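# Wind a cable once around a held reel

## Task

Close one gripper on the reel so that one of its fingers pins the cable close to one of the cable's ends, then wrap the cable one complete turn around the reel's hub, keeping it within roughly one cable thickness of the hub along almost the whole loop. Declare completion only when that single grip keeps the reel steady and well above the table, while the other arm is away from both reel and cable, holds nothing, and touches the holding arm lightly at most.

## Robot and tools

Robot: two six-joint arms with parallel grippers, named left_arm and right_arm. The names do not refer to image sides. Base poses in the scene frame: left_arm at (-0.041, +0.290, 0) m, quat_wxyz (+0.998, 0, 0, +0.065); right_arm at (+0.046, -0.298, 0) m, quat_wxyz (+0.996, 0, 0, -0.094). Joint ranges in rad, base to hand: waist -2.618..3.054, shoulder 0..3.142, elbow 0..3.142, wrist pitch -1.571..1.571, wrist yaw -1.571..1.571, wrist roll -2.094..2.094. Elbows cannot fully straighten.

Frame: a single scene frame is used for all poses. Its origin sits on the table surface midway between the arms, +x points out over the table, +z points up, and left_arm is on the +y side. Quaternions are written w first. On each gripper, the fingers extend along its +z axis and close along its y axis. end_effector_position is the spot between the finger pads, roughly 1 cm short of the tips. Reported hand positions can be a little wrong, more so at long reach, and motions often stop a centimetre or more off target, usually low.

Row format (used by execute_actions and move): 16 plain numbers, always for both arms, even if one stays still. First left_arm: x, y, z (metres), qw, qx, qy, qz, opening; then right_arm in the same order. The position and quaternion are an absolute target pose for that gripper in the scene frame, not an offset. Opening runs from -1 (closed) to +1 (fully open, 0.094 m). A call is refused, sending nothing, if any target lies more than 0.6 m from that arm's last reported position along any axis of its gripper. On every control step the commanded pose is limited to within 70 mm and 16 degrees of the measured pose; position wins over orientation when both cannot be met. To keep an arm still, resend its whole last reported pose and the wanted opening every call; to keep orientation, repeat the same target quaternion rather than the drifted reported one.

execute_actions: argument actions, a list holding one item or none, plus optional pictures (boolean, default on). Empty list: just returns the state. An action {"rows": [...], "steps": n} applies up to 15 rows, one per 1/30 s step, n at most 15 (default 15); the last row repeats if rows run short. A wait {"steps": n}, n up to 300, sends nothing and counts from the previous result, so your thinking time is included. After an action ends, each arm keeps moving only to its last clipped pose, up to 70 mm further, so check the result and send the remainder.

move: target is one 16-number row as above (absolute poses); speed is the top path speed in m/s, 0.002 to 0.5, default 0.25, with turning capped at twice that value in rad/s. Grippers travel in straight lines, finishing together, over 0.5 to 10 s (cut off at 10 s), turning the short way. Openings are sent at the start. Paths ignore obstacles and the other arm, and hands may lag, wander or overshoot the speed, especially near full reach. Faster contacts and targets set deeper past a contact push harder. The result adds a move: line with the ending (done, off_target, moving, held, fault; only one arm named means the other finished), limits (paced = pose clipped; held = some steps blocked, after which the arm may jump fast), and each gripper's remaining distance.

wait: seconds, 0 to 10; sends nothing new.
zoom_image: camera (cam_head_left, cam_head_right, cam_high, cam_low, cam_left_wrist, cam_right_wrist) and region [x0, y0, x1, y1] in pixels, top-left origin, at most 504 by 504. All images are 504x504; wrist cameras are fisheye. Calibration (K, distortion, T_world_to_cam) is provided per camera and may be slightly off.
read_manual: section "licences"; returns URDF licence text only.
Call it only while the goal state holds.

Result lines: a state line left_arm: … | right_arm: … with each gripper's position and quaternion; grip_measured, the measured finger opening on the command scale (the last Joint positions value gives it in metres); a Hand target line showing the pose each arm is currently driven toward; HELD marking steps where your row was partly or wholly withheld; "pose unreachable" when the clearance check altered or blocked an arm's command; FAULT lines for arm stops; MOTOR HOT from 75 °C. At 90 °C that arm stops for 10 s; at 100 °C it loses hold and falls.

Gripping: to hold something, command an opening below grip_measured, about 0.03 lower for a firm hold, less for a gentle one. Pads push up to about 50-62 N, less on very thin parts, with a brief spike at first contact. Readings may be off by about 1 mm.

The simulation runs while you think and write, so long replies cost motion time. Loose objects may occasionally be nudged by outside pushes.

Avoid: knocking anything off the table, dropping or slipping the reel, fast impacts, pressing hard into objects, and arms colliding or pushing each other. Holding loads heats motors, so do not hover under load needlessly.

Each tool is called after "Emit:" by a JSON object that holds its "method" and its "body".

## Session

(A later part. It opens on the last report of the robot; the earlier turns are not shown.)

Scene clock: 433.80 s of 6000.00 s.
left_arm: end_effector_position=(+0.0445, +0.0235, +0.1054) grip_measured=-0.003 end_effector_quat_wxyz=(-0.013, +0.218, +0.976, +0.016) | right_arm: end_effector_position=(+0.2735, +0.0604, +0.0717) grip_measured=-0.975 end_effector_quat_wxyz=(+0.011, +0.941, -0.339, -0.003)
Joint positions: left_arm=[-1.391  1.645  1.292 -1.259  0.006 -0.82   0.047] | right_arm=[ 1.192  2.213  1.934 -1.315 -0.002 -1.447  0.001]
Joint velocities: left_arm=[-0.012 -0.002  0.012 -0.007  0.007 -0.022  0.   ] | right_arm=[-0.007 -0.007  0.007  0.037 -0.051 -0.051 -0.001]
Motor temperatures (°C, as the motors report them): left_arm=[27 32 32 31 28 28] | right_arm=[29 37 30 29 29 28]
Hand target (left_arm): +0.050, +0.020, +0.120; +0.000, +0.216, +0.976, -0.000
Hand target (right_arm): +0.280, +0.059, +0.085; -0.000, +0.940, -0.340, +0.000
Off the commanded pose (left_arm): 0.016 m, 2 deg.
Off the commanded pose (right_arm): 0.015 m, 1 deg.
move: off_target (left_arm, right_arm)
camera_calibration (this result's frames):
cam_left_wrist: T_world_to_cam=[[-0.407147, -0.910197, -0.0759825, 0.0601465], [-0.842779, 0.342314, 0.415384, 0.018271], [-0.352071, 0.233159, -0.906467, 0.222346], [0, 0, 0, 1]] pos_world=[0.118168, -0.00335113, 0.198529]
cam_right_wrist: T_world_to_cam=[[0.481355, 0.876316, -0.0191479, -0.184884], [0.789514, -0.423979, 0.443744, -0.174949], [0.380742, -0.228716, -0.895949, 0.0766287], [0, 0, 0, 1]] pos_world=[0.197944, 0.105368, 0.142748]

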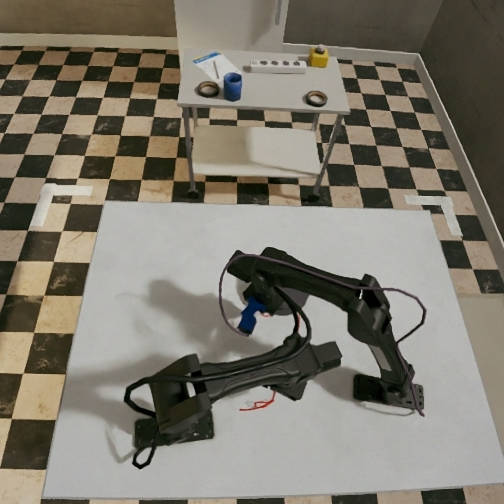

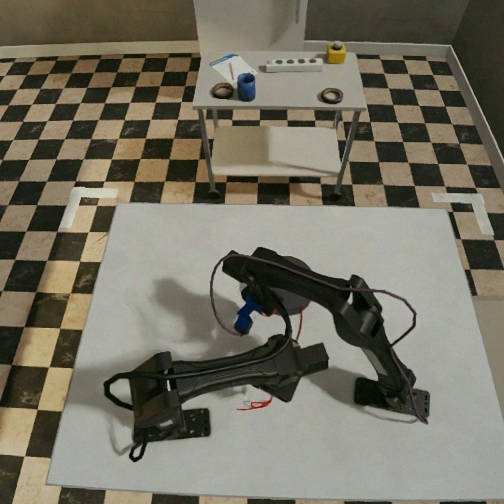

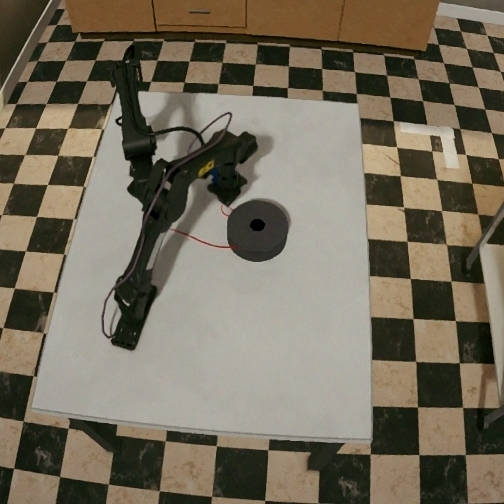

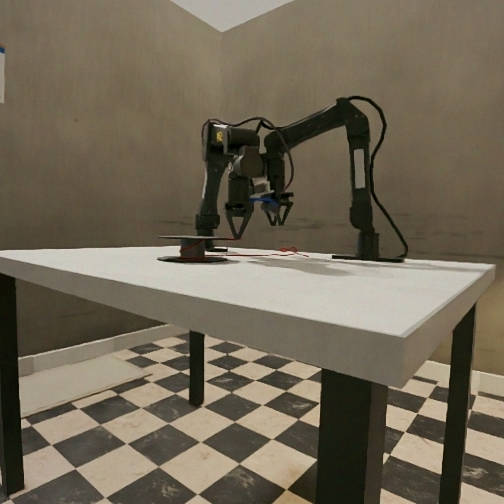

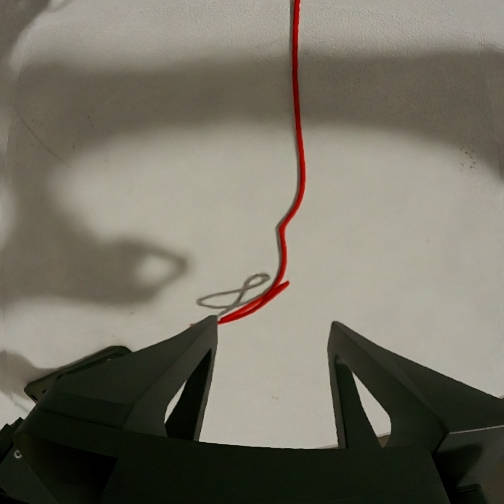

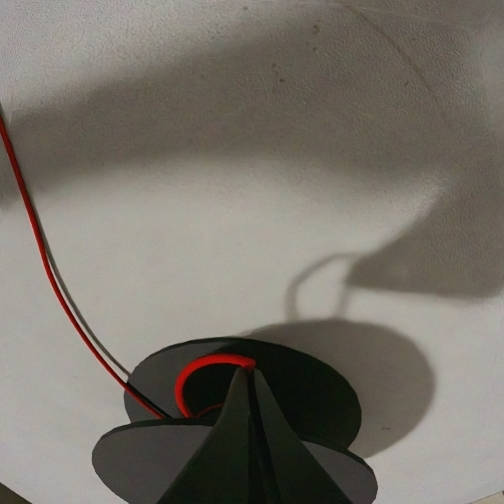

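Emit:
{"method": "move", "body": {"target": [0.1,0.16,0.2,0.2,0.2,0.95,0,-0.4,0.295,0.045,0.1,0,-0.94,0.34,0,-1], "speed": 0.12}}

Emit:
{"method": "move", "body": {"target": [0.2,0.27,0.27,0.45,0.1,0.88,0,-0.4,0.365,-0.03,0.085,0.088,-0.908,0.328,0.243,-1], "speed": 0.08}}

Emit:
{"method": "move", "body": {"target": [0.24,0.075,0.075,0.352,-0.375,0.624,-0.588,-0.4,0.365,-0.03,0.08,0.088,-0.908,0.328,0.243,-1], "speed": 0.15}}

Scene clock: 441.10 s of 6000.00 s.
left_arm: end_effector_position=(+0.1032, +0.1503, +0.2020) grip_measured=-0.397 end_effector_quat_wxyz=(+0.200, +0.205, +0.958, -0.011) | right_arm: end_effector_position=(+0.2889, +0.0460, +0.0865) grip_measured=-0.975 end_effector_quat_wxyz=(+0.012, +0.941, -0.339, -0.004)
Joint positions: left_arm=[-1.146  1.037  1.149 -1.38  -0.271 -0.552  0.028] | right_arm=[ 1.143  2.199  1.969 -1.365 -0.002 -1.497  0.001]
Joint velocities: left_arm=[-0.002 -0.007 -0.007  0.022  0.081 -0.022 -0.   ] | right_arm=[ 0.012 -0.002 -0.012  0.007 -0.007 -0.022 -0.   ]
Motor temperatures (°C, as the motors report them): left_arm=[27 32 32 31 28 28] | right_arm=[29 38 31 29 29 28]
Hand target (left_arm): +0.103, +0.159, +0.201; +0.202, +0.203, +0.958, -0.003
Hand target (right_arm): +0.295, +0.044, +0.100; +0.000, +0.940, -0.340, +0.001
Off the commanded pose (left_arm): 0.010 m, 1 deg.
Off the commanded pose (right_arm): 0.015 m, 1 deg.
move: off_target (right_arm)
camera_calibration (this result's frames):
cam_left_wrist: T_world_to_cam=[[-0.35972, -0.927915, -0.0978587, 0.209043], [-0.932211, 0.361884, -0.00472671, 0.0753483], [0.0397995, 0.0895247, -0.995189, 0.300073], [0, 0, 0, 1]] pos_world=[0.133495, 0.139843, 0.319443]
cam_right_wrist: T_world_to_cam=[[0.480664, 0.876666, -0.0204796, -0.179149], [0.790626, -0.423151, 0.442554, -0.200002], [0.379306, -0.228911, -0.896508, 0.0811665], [0, 0, 0, 1]] pos_world=[0.213451, 0.0910027, 0.157609]

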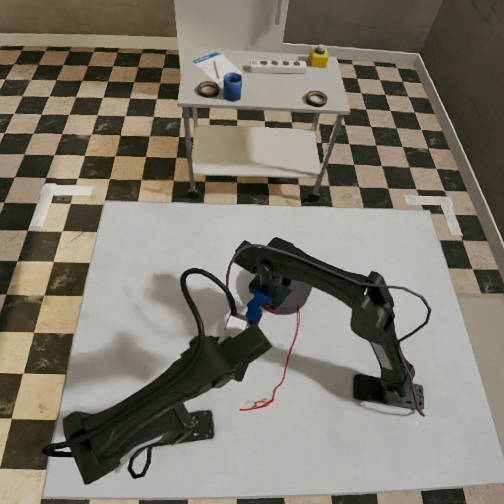

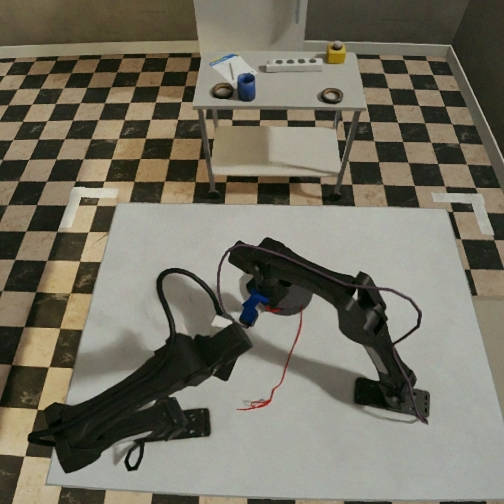

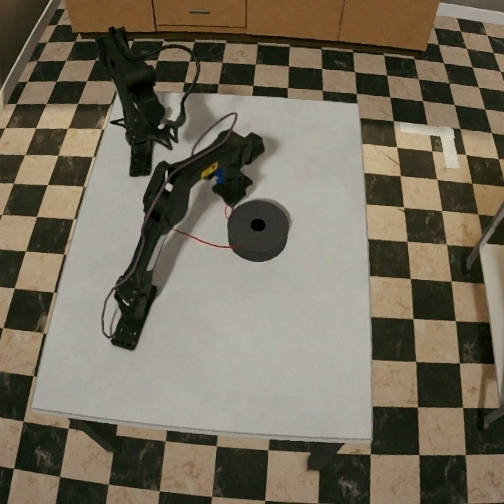

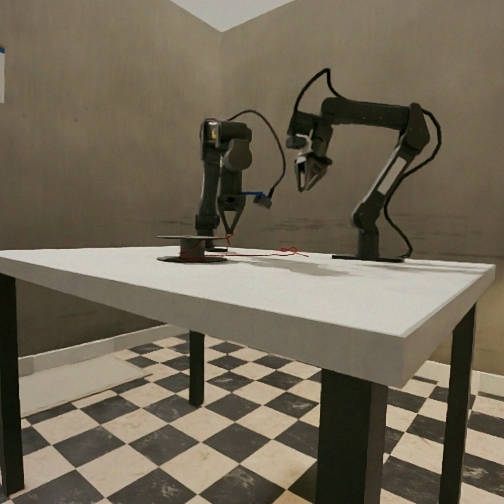

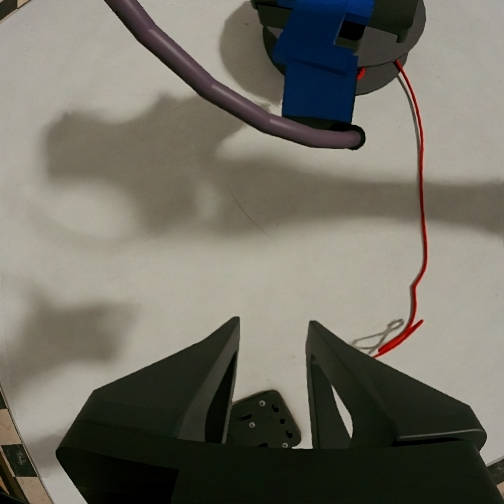

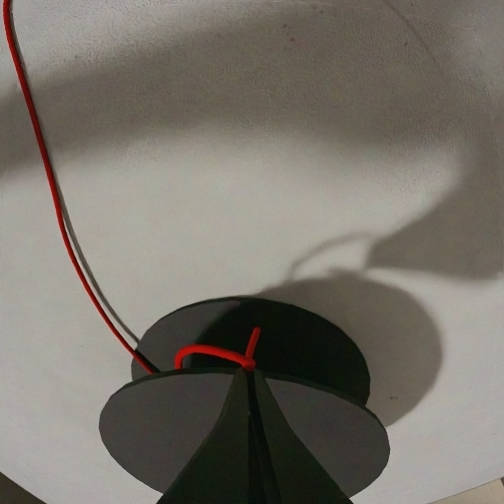

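Scene clock: 445.13 s of 6000.00 s.
left_arm: end_effector_position=(+0.2056, +0.2676, +0.2689) grip_measured=-0.397 end_effector_quat_wxyz=(+0.446, +0.102, +0.889, -0.003) | right_arm: end_effector_position=(+0.3611, -0.0342, +0.0830) grip_measured=-0.975 end_effector_quat_wxyz=(-0.078, +0.912, -0.329, -0.231)
Joint positions: left_arm=[-0.188  0.751  1.006 -0.901  0.051  0.146  0.028] | right_arm=[ 0.693  2.31   2.05  -1.515 -0.452 -1.991  0.001]
Joint velocities: left_arm=[-0.012 -0.007  0.002  0.007  0.037 -0.051 -0.001] | right_arm=[-0.007  0.017  0.002 -0.037 -0.051 -0.081 -0.   ]
Motor temperatures (°C, as the motors report them): left_arm=[27 32 32 31 28 28] | right_arm=[29 37 31 29 29 28]
Hand target (left_arm): +0.204, +0.269, +0.271; +0.457, +0.103, +0.884, -0.003
Hand target (right_arm): +0.365, -0.032, +0.084; -0.088, +0.910, -0.329, -0.236
Off the commanded pose (left_arm): 0.006 m, 1 deg.
Off the commanded pose (right_arm): 0.006 m, 2 deg.
move: done
camera_calibration (this result's frames):
cam_left_wrist: T_world_to_cam=[[-0.132554, -0.986276, -0.0984294, 0.330271], [-0.848908, 0.164229, -0.502378, 0.298285], [0.511649, 0.0169651, -0.859027, 0.237905], [0, 0, 0, 1]] pos_world=[0.175272, 0.272715, 0.386727]
cam_right_wrist: T_world_to_cam=[[0.499543, 0.862397, 0.0820268, -0.159383], [0.866061, -0.499339, -0.024459, -0.2806], [0.0198659, 0.0832586, -0.99633, 0.181039], [0, 0, 0, 1]] pos_world=[0.319039, -0.0177359, 0.186585]

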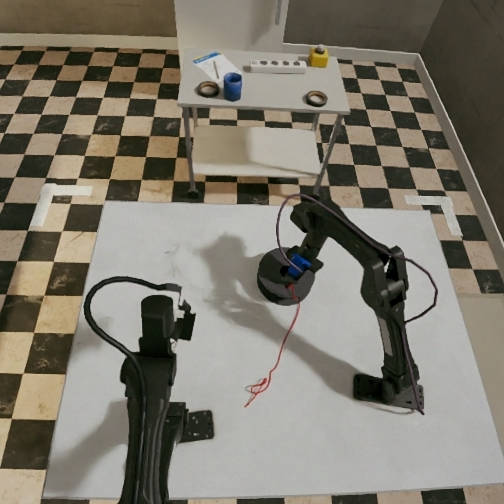

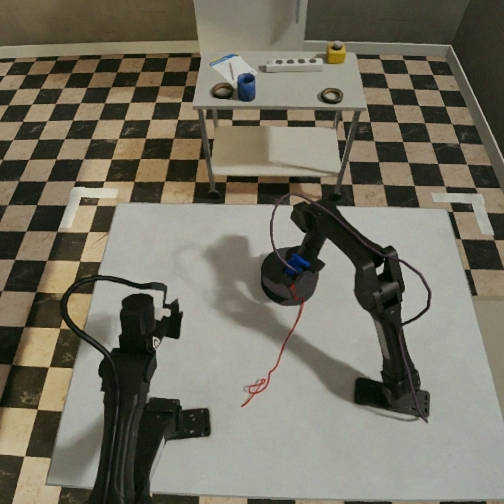

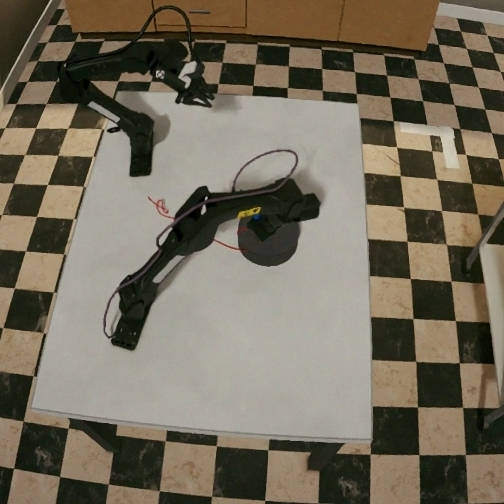

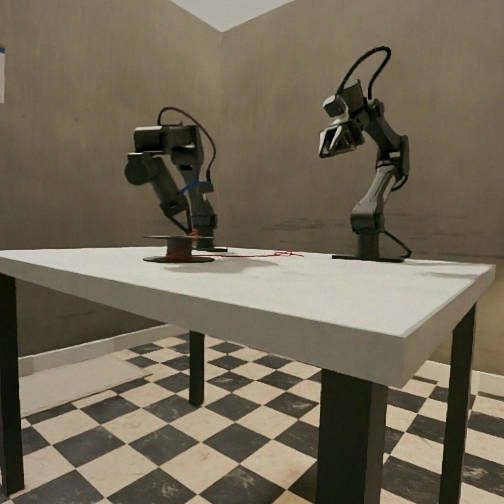

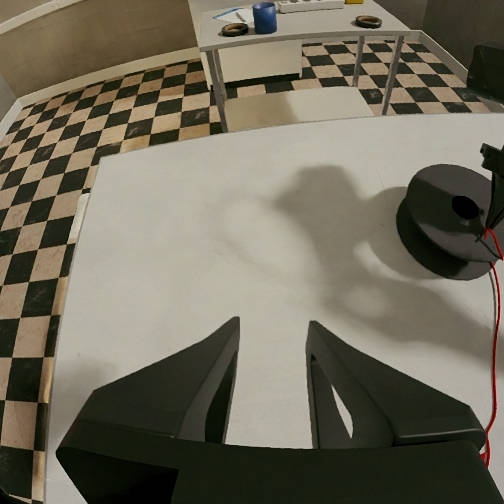

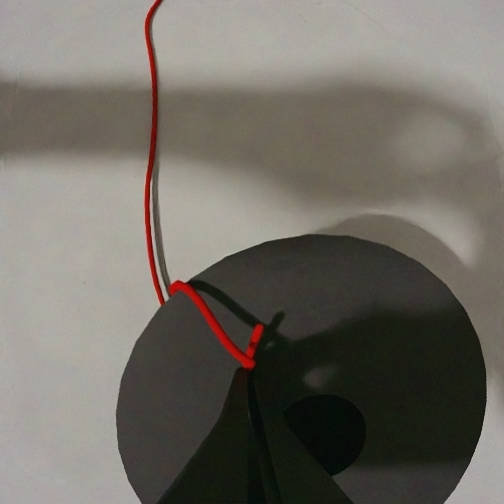

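Scene clock: 451.23 s of 6000.00 s.
left_arm: end_effector_position=(+0.2328, +0.0794, +0.0688) grip_measured=-0.397 end_effector_quat_wxyz=(+0.331, -0.397, +0.665, -0.539) | right_arm: end_effector_position=(+0.3604, -0.0329, +0.0821) grip_measured=-0.975 end_effector_quat_wxyz=(-0.080, +0.911, -0.328, -0.236)
Joint positions: left_arm=[-0.964  1.865  0.095  1.556 -0.344 -1.632  0.028] | right_arm=[ 0.693  2.314  2.05  -1.515 -0.461 -1.995  0.001]
Joint velocities: left_arm=[-0.002  0.002 -0.017  0.051 -0.051  0.037 -0.001] | right_arm=[-0.007  0.017 -0.017 -0.037 -0.007  0.051 -0.   ]
Motor temperatures (°C, as the motors report them): left_arm=[27 32 32 32 28 28] | right_arm=[29 37 31 29 29 28]
Hand target (left_arm): +0.237, +0.073, +0.072; +0.332, -0.396, +0.659, -0.547
Hand target (right_arm): +0.365, -0.030, +0.080; -0.088, +0.909, -0.328, -0.242
Off the commanded pose (left_arm): 0.010 m, 8 deg.
Off the commanded pose (right_arm): 0.006 m, 1 deg.
joint sent to its limit (left arm) — the command would take joint 4 (wrist pitch) past its upper limit, so that joint was sent only as far as its limit.
move: off_target (left_arm)
camera_calibration (this result's frames):
cam_left_wrist: T_world_to_cam=[[0.224323, -0.106577, 0.968669, -0.0977319], [-0.75859, -0.643065, 0.10492, 0.252995], [0.611736, -0.758359, -0.225103, 0.0498777], [0, 0, 0, 1]] pos_world=[0.183331, 0.190101, 0.0793533]
cam_right_wrist: T_world_to_cam=[[0.498546, 0.862683, 0.0850257, -0.159935], [0.866766, -0.497555, -0.0339959, -0.278778], [0.0129773, 0.090646, -0.995799, 0.18273], [0, 0, 0, 1]] pos_world=[0.318999, -0.0172983, 0.186083]

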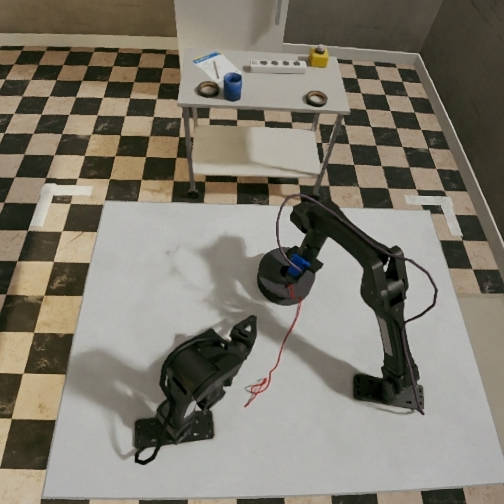

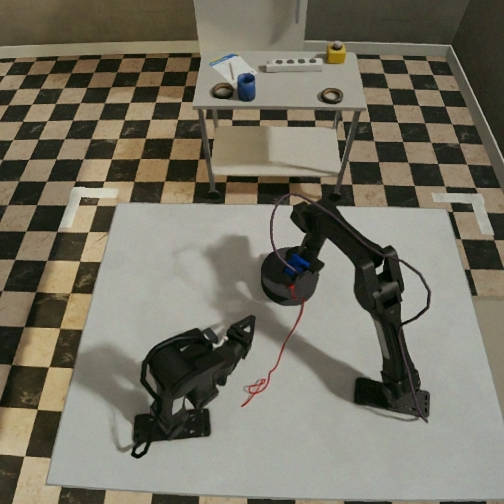

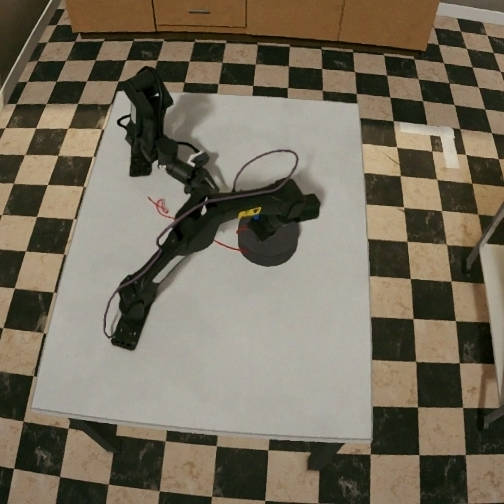

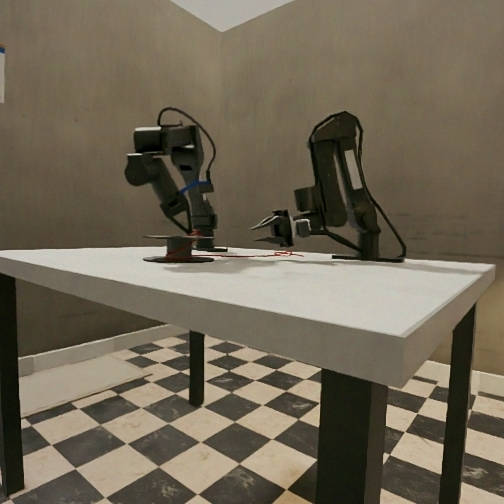

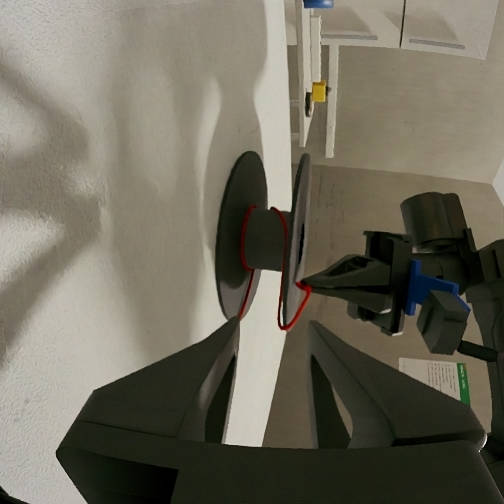

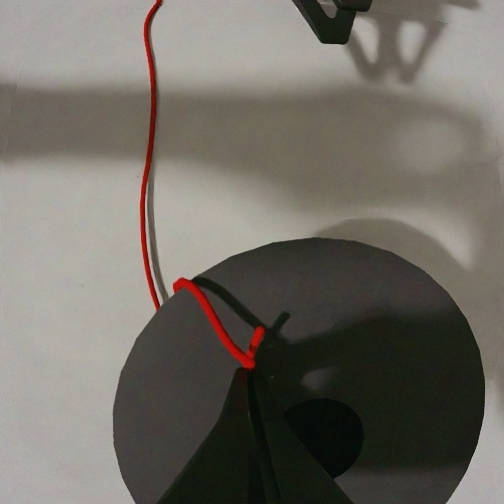

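Emit:
{"method": "move", "body": {"target": [0.275,0.005,0.066,0.352,-0.375,0.624,-0.588,-0.55,0.352,-0.055,0.105,0.088,-0.908,0.328,0.243,-1], "speed": 0.05}}

Emit:
{"method": "move", "body": {"target": [0.32,-0.015,0.06,0.352,-0.375,0.624,-0.588,-0.55,0.352,-0.055,0.105,0.088,-0.908,0.328,0.243,-1], "speed": 0.03}}

Scene clock: 461.07 s of 6000.00 s.
left_arm: end_effector_position=(+0.2713, +0.0111, +0.0635) grip_measured=-0.547 end_effector_quat_wxyz=(+0.340, -0.390, +0.641, -0.566) | right_arm: end_effector_position=(+0.3565, -0.0507, +0.0992) grip_measured=-0.975 end_effector_quat_wxyz=(-0.087, +0.912, -0.326, -0.235)
Joint positions: left_arm=[-1.037  2.099  0.399  1.559 -0.42  -1.633  0.021] | right_arm=[ 0.658  2.248  2.005 -1.542 -0.461 -2.036  0.001]
Joint velocities: left_arm=[-0.012 -0.002 -0.017 -0.037 -0.051  0.022 -0.001] | right_arm=[ 0.002  0.017 -0.002  0.051 -0.051 -0.081  0.001]
Motor temperatures (°C, as the motors report them): left_arm=[27 31 31 34 28 28] | right_arm=[29 37 31 29 29 28]
Hand target (left_arm): +0.273, +0.004, +0.066; +0.345, -0.386, +0.638, -0.571
Hand target (right_arm): +0.352, -0.055, +0.104; -0.088, +0.909, -0.329, -0.243
Off the commanded pose (left_arm): 0.008 m, 4 deg.
Off the commanded pose (right_arm): 0.009 m, 1 deg.
joint sent to its limit (left arm) — the command would take joint 4 (wrist pitch) past its upper limit, so that joint was sent only as far as its limit.
After step 180, 1.83 s passed at rest.
move: off_target (left_arm)
camera_calibration (this result's frames):
cam_left_wrist: T_world_to_cam=[[0.168901, -0.0582119, 0.983912, -0.0949971], [-0.762353, -0.640447, 0.0929767, 0.240554], [0.624732, -0.765793, -0.15255, -0.0347105], [0, 0, 0, 1]] pos_world=[0.221117, 0.121951, 0.0658079]
cam_right_wrist: T_world_to_cam=[[0.497341, 0.861858, 0.0992619, -0.145134], [0.867326, -0.496576, -0.0340403, -0.28381], [0.0199531, 0.103022, -0.994479, 0.199436], [0, 0, 0, 1]] pos_world=[0.314357, -0.0363949, 0.20308]

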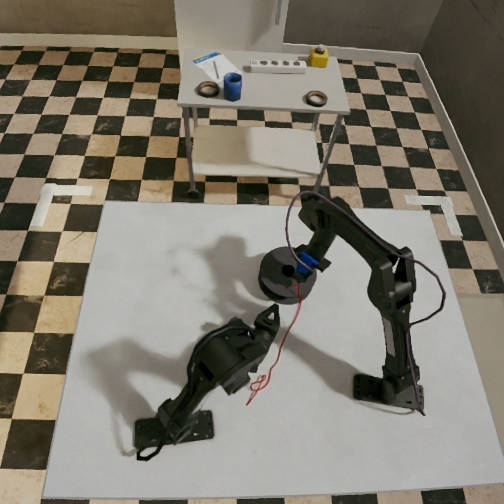

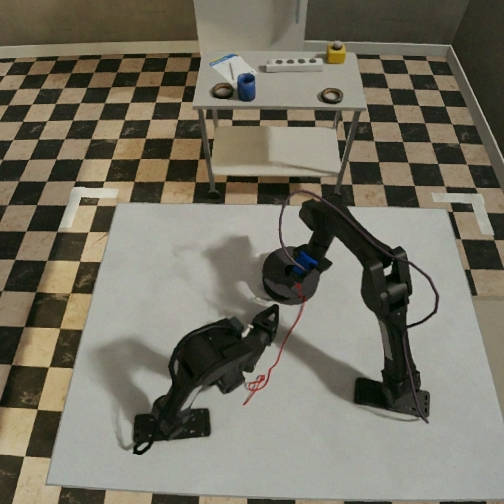

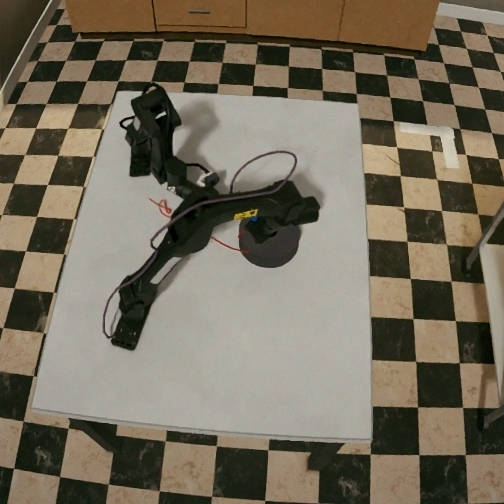

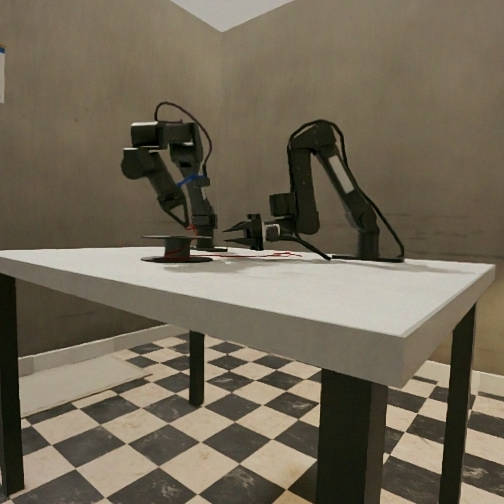

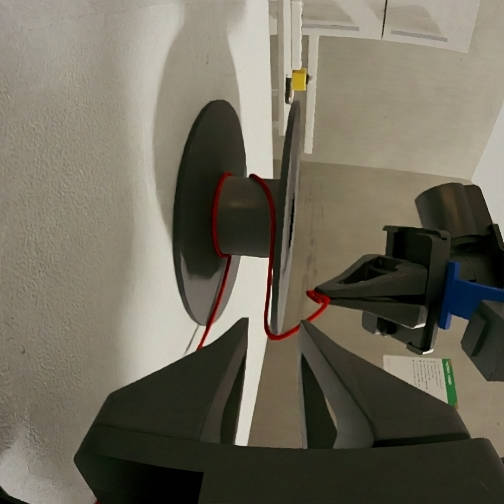

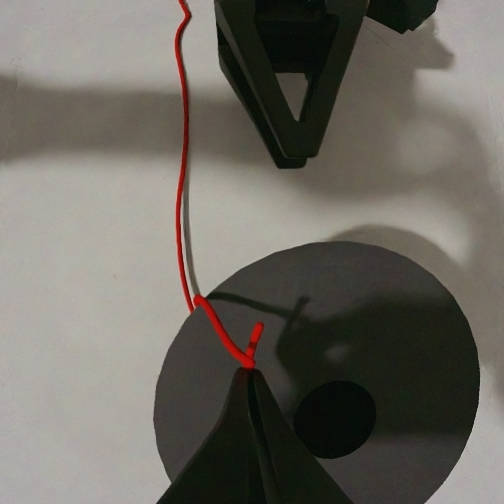

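Scene clock: 463.17 s of 6000.00 s.
left_arm: end_effector_position=(+0.3126, -0.0133, +0.0576) grip_measured=-0.547 end_effector_quat_wxyz=(+0.346, -0.379, +0.629, -0.583) | right_arm: end_effector_position=(+0.3566, -0.0512, +0.0990) grip_measured=-0.975 end_effector_quat_wxyz=(-0.086, +0.912, -0.325, -0.234)
Joint positions: left_arm=[-0.972  2.235  0.59   1.561 -0.348 -1.605  0.021] | right_arm=[ 0.658  2.248  2.005 -1.543 -0.459 -2.037  0.001]
Joint velocities: left_arm=[-0.017  0.007 -0.007 -0.051 -0.051  0.037 -0.   ] | right_arm=[ 0.002 -0.002 -0.007  0.037 -0.081 -0.037  0.   ]
Motor temperatures (°C, as the motors report them): left_arm=[27 31 31 34 28 28] | right_arm=[29 37 31 29 29 28]
Hand target (left_arm): +0.319, -0.016, +0.060; +0.352, -0.375, +0.625, -0.587
Hand target (right_arm): +0.352, -0.055, +0.105; -0.088, +0.909, -0.328, -0.243
Off the commanded pose (left_arm): 0.008 m, 1 deg.
Off the commanded pose (right_arm): 0.008 m, 1 deg.
joint sent to its limit (left arm) — the command would take joint 4 (wrist pitch) past its upper limit, so that joint was sent only as far as its limit.
joint sent to its limit (right arm) — the command would take joint 4 (wrist pitch) past its lower limit, so that joint was sent only as far as its limit.
move: done
camera_calibration (this result's frames):
cam_left_wrist: T_world_to_cam=[[0.126423, -0.0366281, 0.9913, -0.0844337], [-0.772579, -0.630446, 0.0752344, 0.261352], [0.622205, -0.775369, -0.108001, -0.0820164], [0, 0, 0, 1]] pos_world=[0.26362, 0.0980826, 0.0551786]
cam_right_wrist: T_world_to_cam=[[0.495868, 0.862843, 0.0980657, -0.14408], [0.868144, -0.495281, -0.0319752, -0.284531], [0.0209805, 0.100991, -0.994666, 0.198842], [0, 0, 0, 1]] pos_world=[0.314287, -0.0366853, 0.202812]

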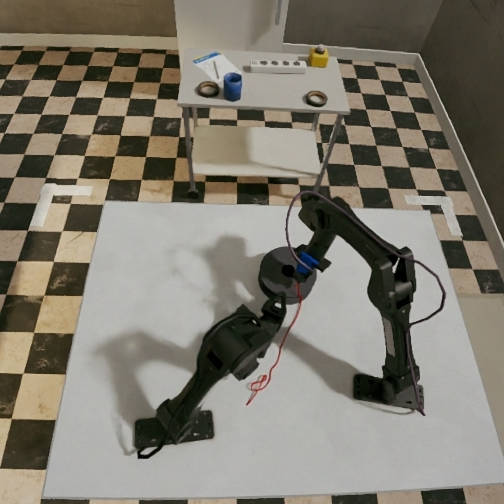

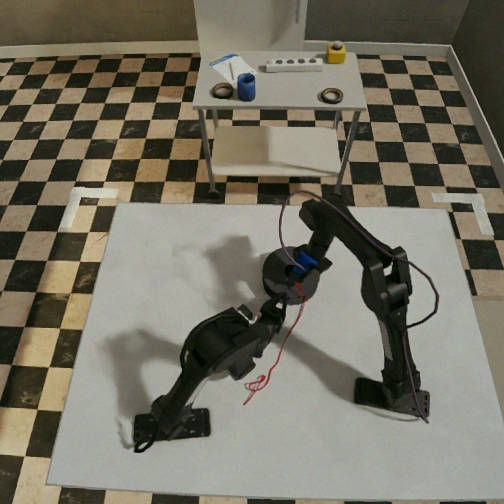

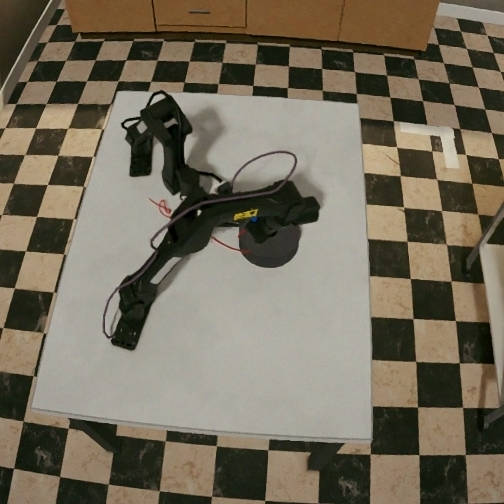

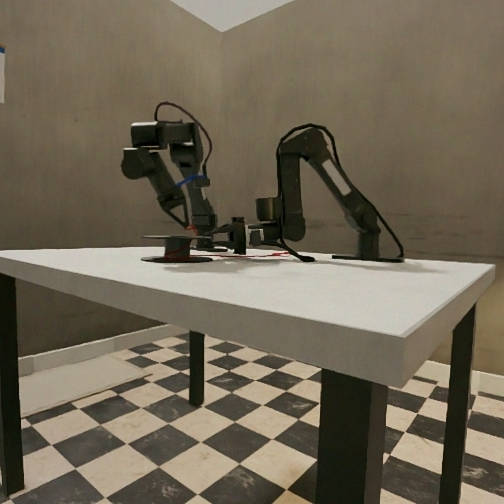

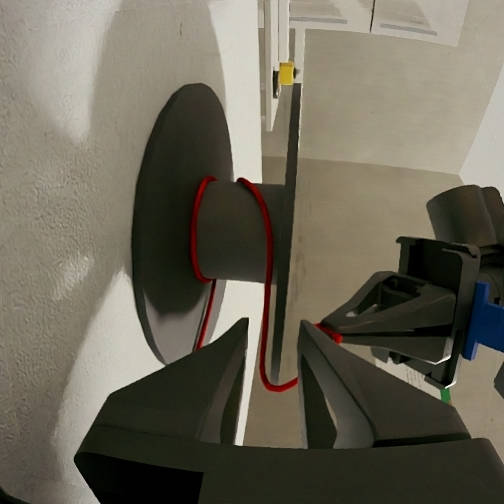

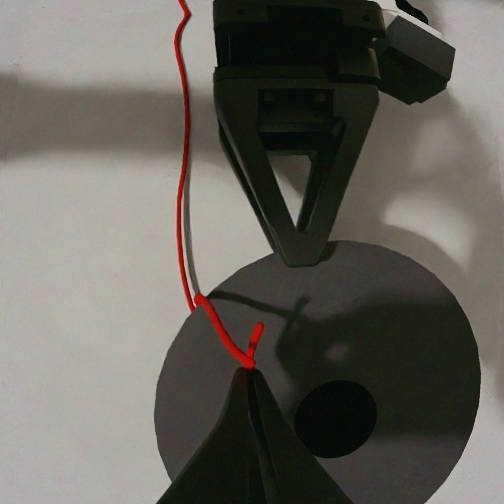

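Emit:
{"method": "move", "body": {"target": [0.356,-0.046,0.057,0.352,-0.375,0.624,-0.588,-0.55,0.352,-0.062,0.108,0.088,-0.908,0.328,0.243,-1], "speed": 0.03}}

Emit:
{"method": "move", "body": {"target": [0.356,-0.046,0.057,0.352,-0.375,0.624,-0.588,-1,0.352,-0.062,0.108,0.088,-0.908,0.328,0.243,-1]}}

Scene clock: 469.30 s of 6000.00 s.
left_arm: end_effector_position=(+0.3482, -0.0449, +0.0590) grip_measured=-0.547 end_effector_quat_wxyz=(+0.348, -0.377, +0.622, -0.592) | right_arm: end_effector_position=(+0.3566, -0.0582, +0.1016) grip_measured=-0.975 end_effector_quat_wxyz=(-0.087, +0.912, -0.326, -0.233)
Joint positions: left_arm=[-0.956  2.306  0.793  1.452 -0.331 -1.604  0.021] | right_arm=[ 0.643  2.229  1.985 -1.544 -0.456 -2.051  0.001]
Joint velocities: left_arm=[-0.007 -0.002  0.002  0.007 -0.095 -0.066  0.   ] | right_arm=[-0.007  0.007 -0.002  0.037 -0.066  0.022  0.001]
Motor temperatures (°C, as the motors report them): left_arm=[27 32 31 34 28 28] | right_arm=[29 37 30 29 29 28]
Hand target (left_arm): +0.355, -0.046, +0.057; +0.352, -0.375, +0.624, -0.588
Hand target (right_arm): +0.352, -0.062, +0.108; -0.090, +0.909, -0.329, -0.241
Off the commanded pose (left_arm): 0.008 m, 1 deg.
Off the commanded pose (right_arm): 0.009 m, 1 deg.
joint sent to its limit (right arm) — the command would take joint 4 (wrist pitch) past its lower limit, so that joint was sent only as far as its limit.
move: done
camera_calibration (this result's frames):
cam_left_wrist: T_world_to_cam=[[0.110384, -0.0198681, 0.99369, -0.085303], [-0.774074, -0.628824, 0.0734147, 0.269523], [0.623398, -0.777294, -0.0847913, -0.130314], [0, 0, 0, 1]] pos_world=[0.299284, 0.0664954, 0.0539283]
cam_right_wrist: T_world_to_cam=[[0.498206, 0.861128, 0.10124, -0.139538], [0.866717, -0.497883, -0.0302477, -0.287718], [0.0243585, 0.102816, -0.994402, 0.200956], [0, 0, 0, 1]] pos_world=[0.313994, -0.0437517, 0.205255]

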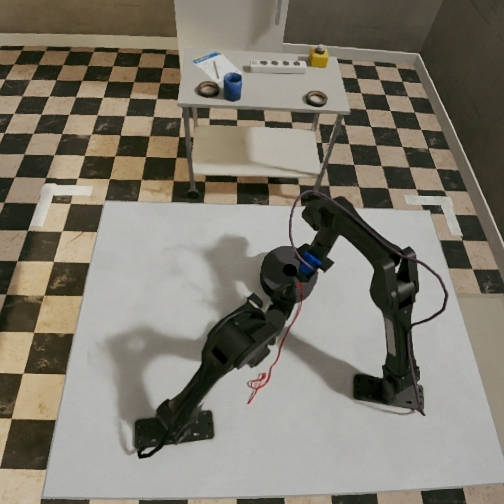

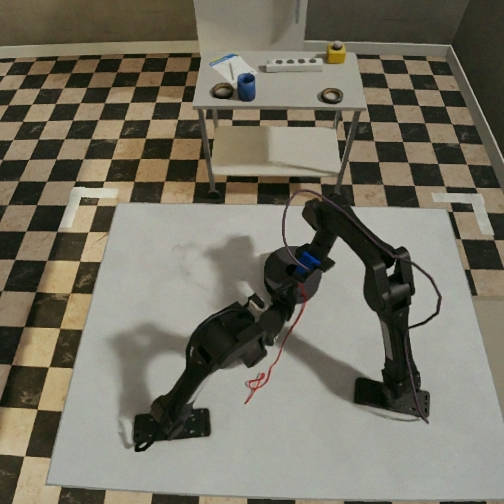

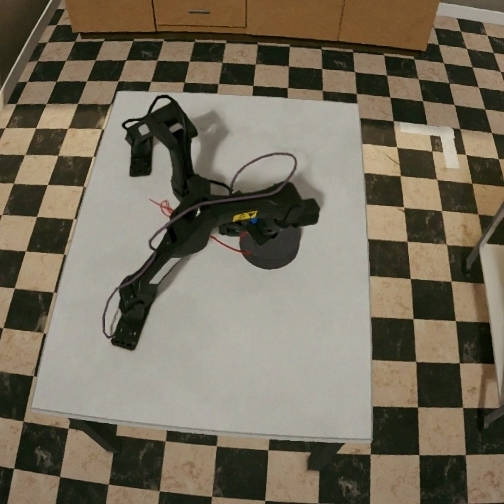

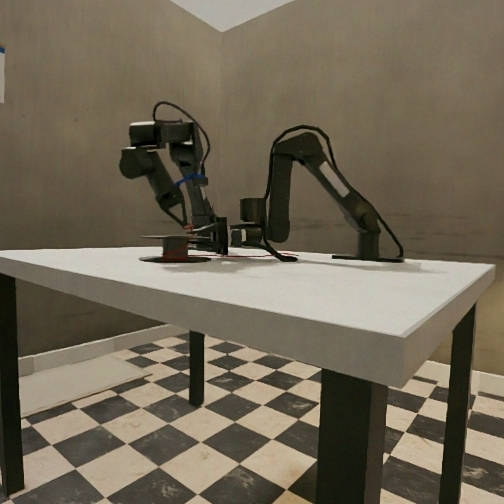

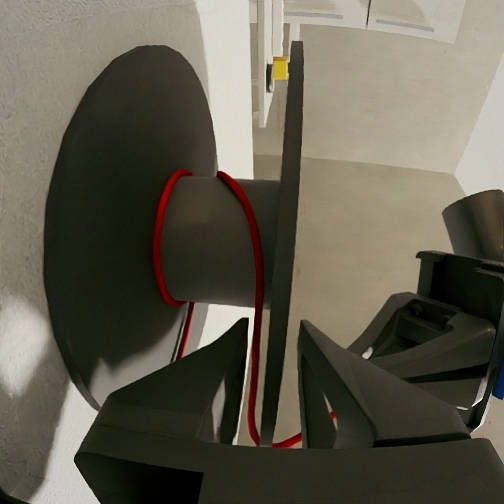

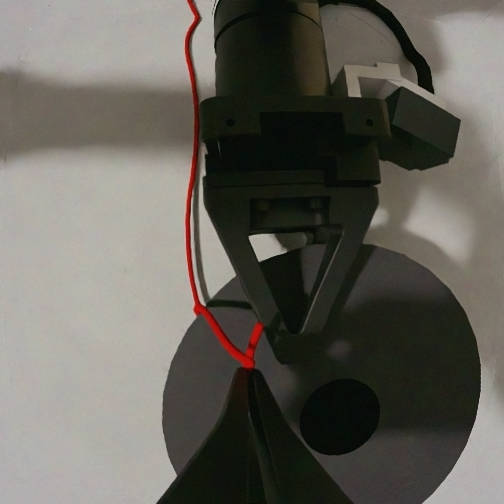

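Scene clock: 470.00 s of 6000.00 s.
left_arm: end_effector_position=(+0.3482, -0.0449, +0.0588) grip_measured=-0.875 end_effector_quat_wxyz=(+0.349, -0.376, +0.622, -0.591) | right_arm: end_effector_position=(+0.3568, -0.0587, +0.1013) grip_measured=-0.975 end_effector_quat_wxyz=(-0.086, +0.912, -0.326, -0.231)
Joint positions: left_arm=[-0.956  2.306  0.793  1.451 -0.331 -1.602  0.006] | right_arm=[ 0.643  2.229  1.985 -1.544 -0.453 -2.051  0.001]
Joint velocities: left_arm=[-0.007 -0.022 -0.007  0.007 -0.007  0.022 -0.001] | right_arm=[ 0.007 -0.002 -0.002  0.007 -0.007 -0.095 -0.001]
Motor temperatures (°C, as the motors report them): left_arm=[27 32 31 34 28 28] | right_arm=[29 37 30 29 29 28]
Hand target (left_arm): +0.356, -0.046, +0.057; +0.352, -0.375, +0.624, -0.588
Hand target (right_arm): +0.352, -0.062, +0.108; -0.091, +0.909, -0.329, -0.241
Off the commanded pose (left_arm): 0.008 m, 1 deg.
Off the commanded pose (right_arm): 0.009 m, 1 deg.
joint sent to its limit (right arm) — the command would take joint 4 (wrist pitch) past its lower limit, so that joint was sent only as far as its limit.
move: done
camera_calibration (this result's frames):
cam_left_wrist: T_world_to_cam=[[0.109997, -0.0221033, 0.993686, -0.0850868], [-0.774171, -0.628902, 0.0717088, 0.269666], [0.623346, -0.77717, -0.0862893, -0.130207], [0, 0, 0, 1]] pos_world=[0.299291, 0.06652, 0.0539767]
cam_right_wrist: T_world_to_cam=[[0.497121, 0.861951, 0.0995555, -0.138552], [0.867297, -0.497034, -0.027441, -0.28859], [0.0258297, 0.0999857, -0.994654, 0.200079], [0, 0, 0, 1]] pos_world=[0.314003, -0.0440192, 0.204883]

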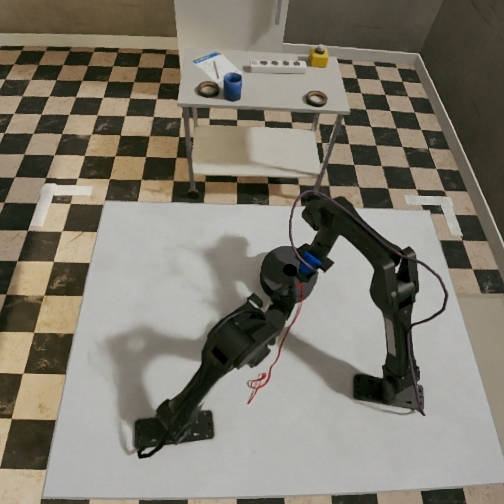

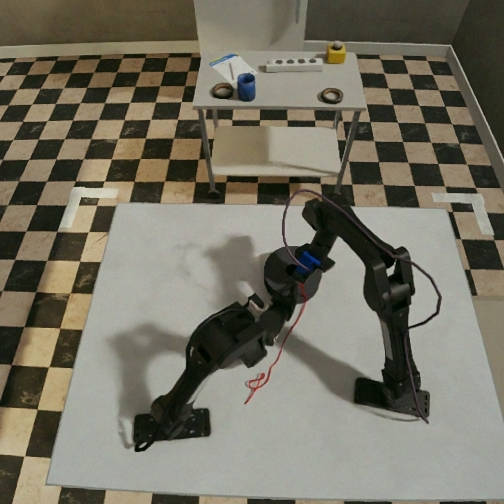

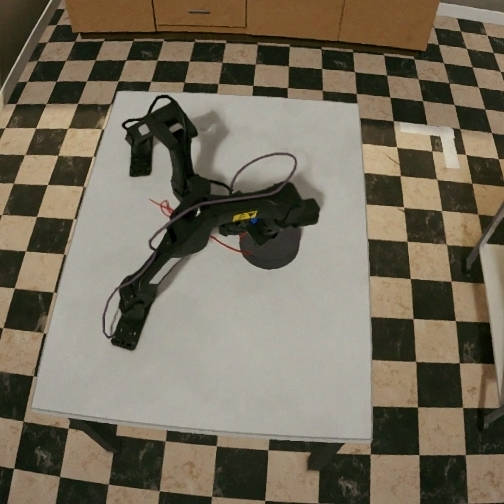

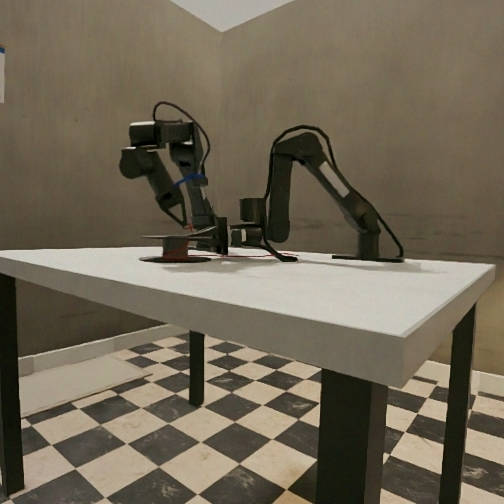

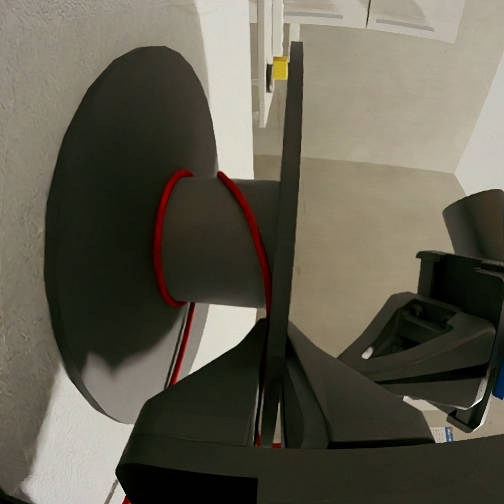

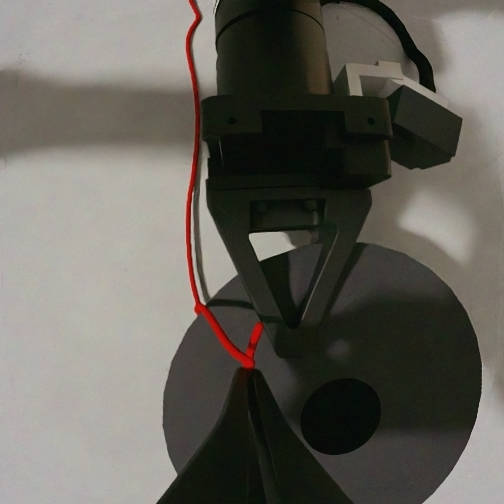

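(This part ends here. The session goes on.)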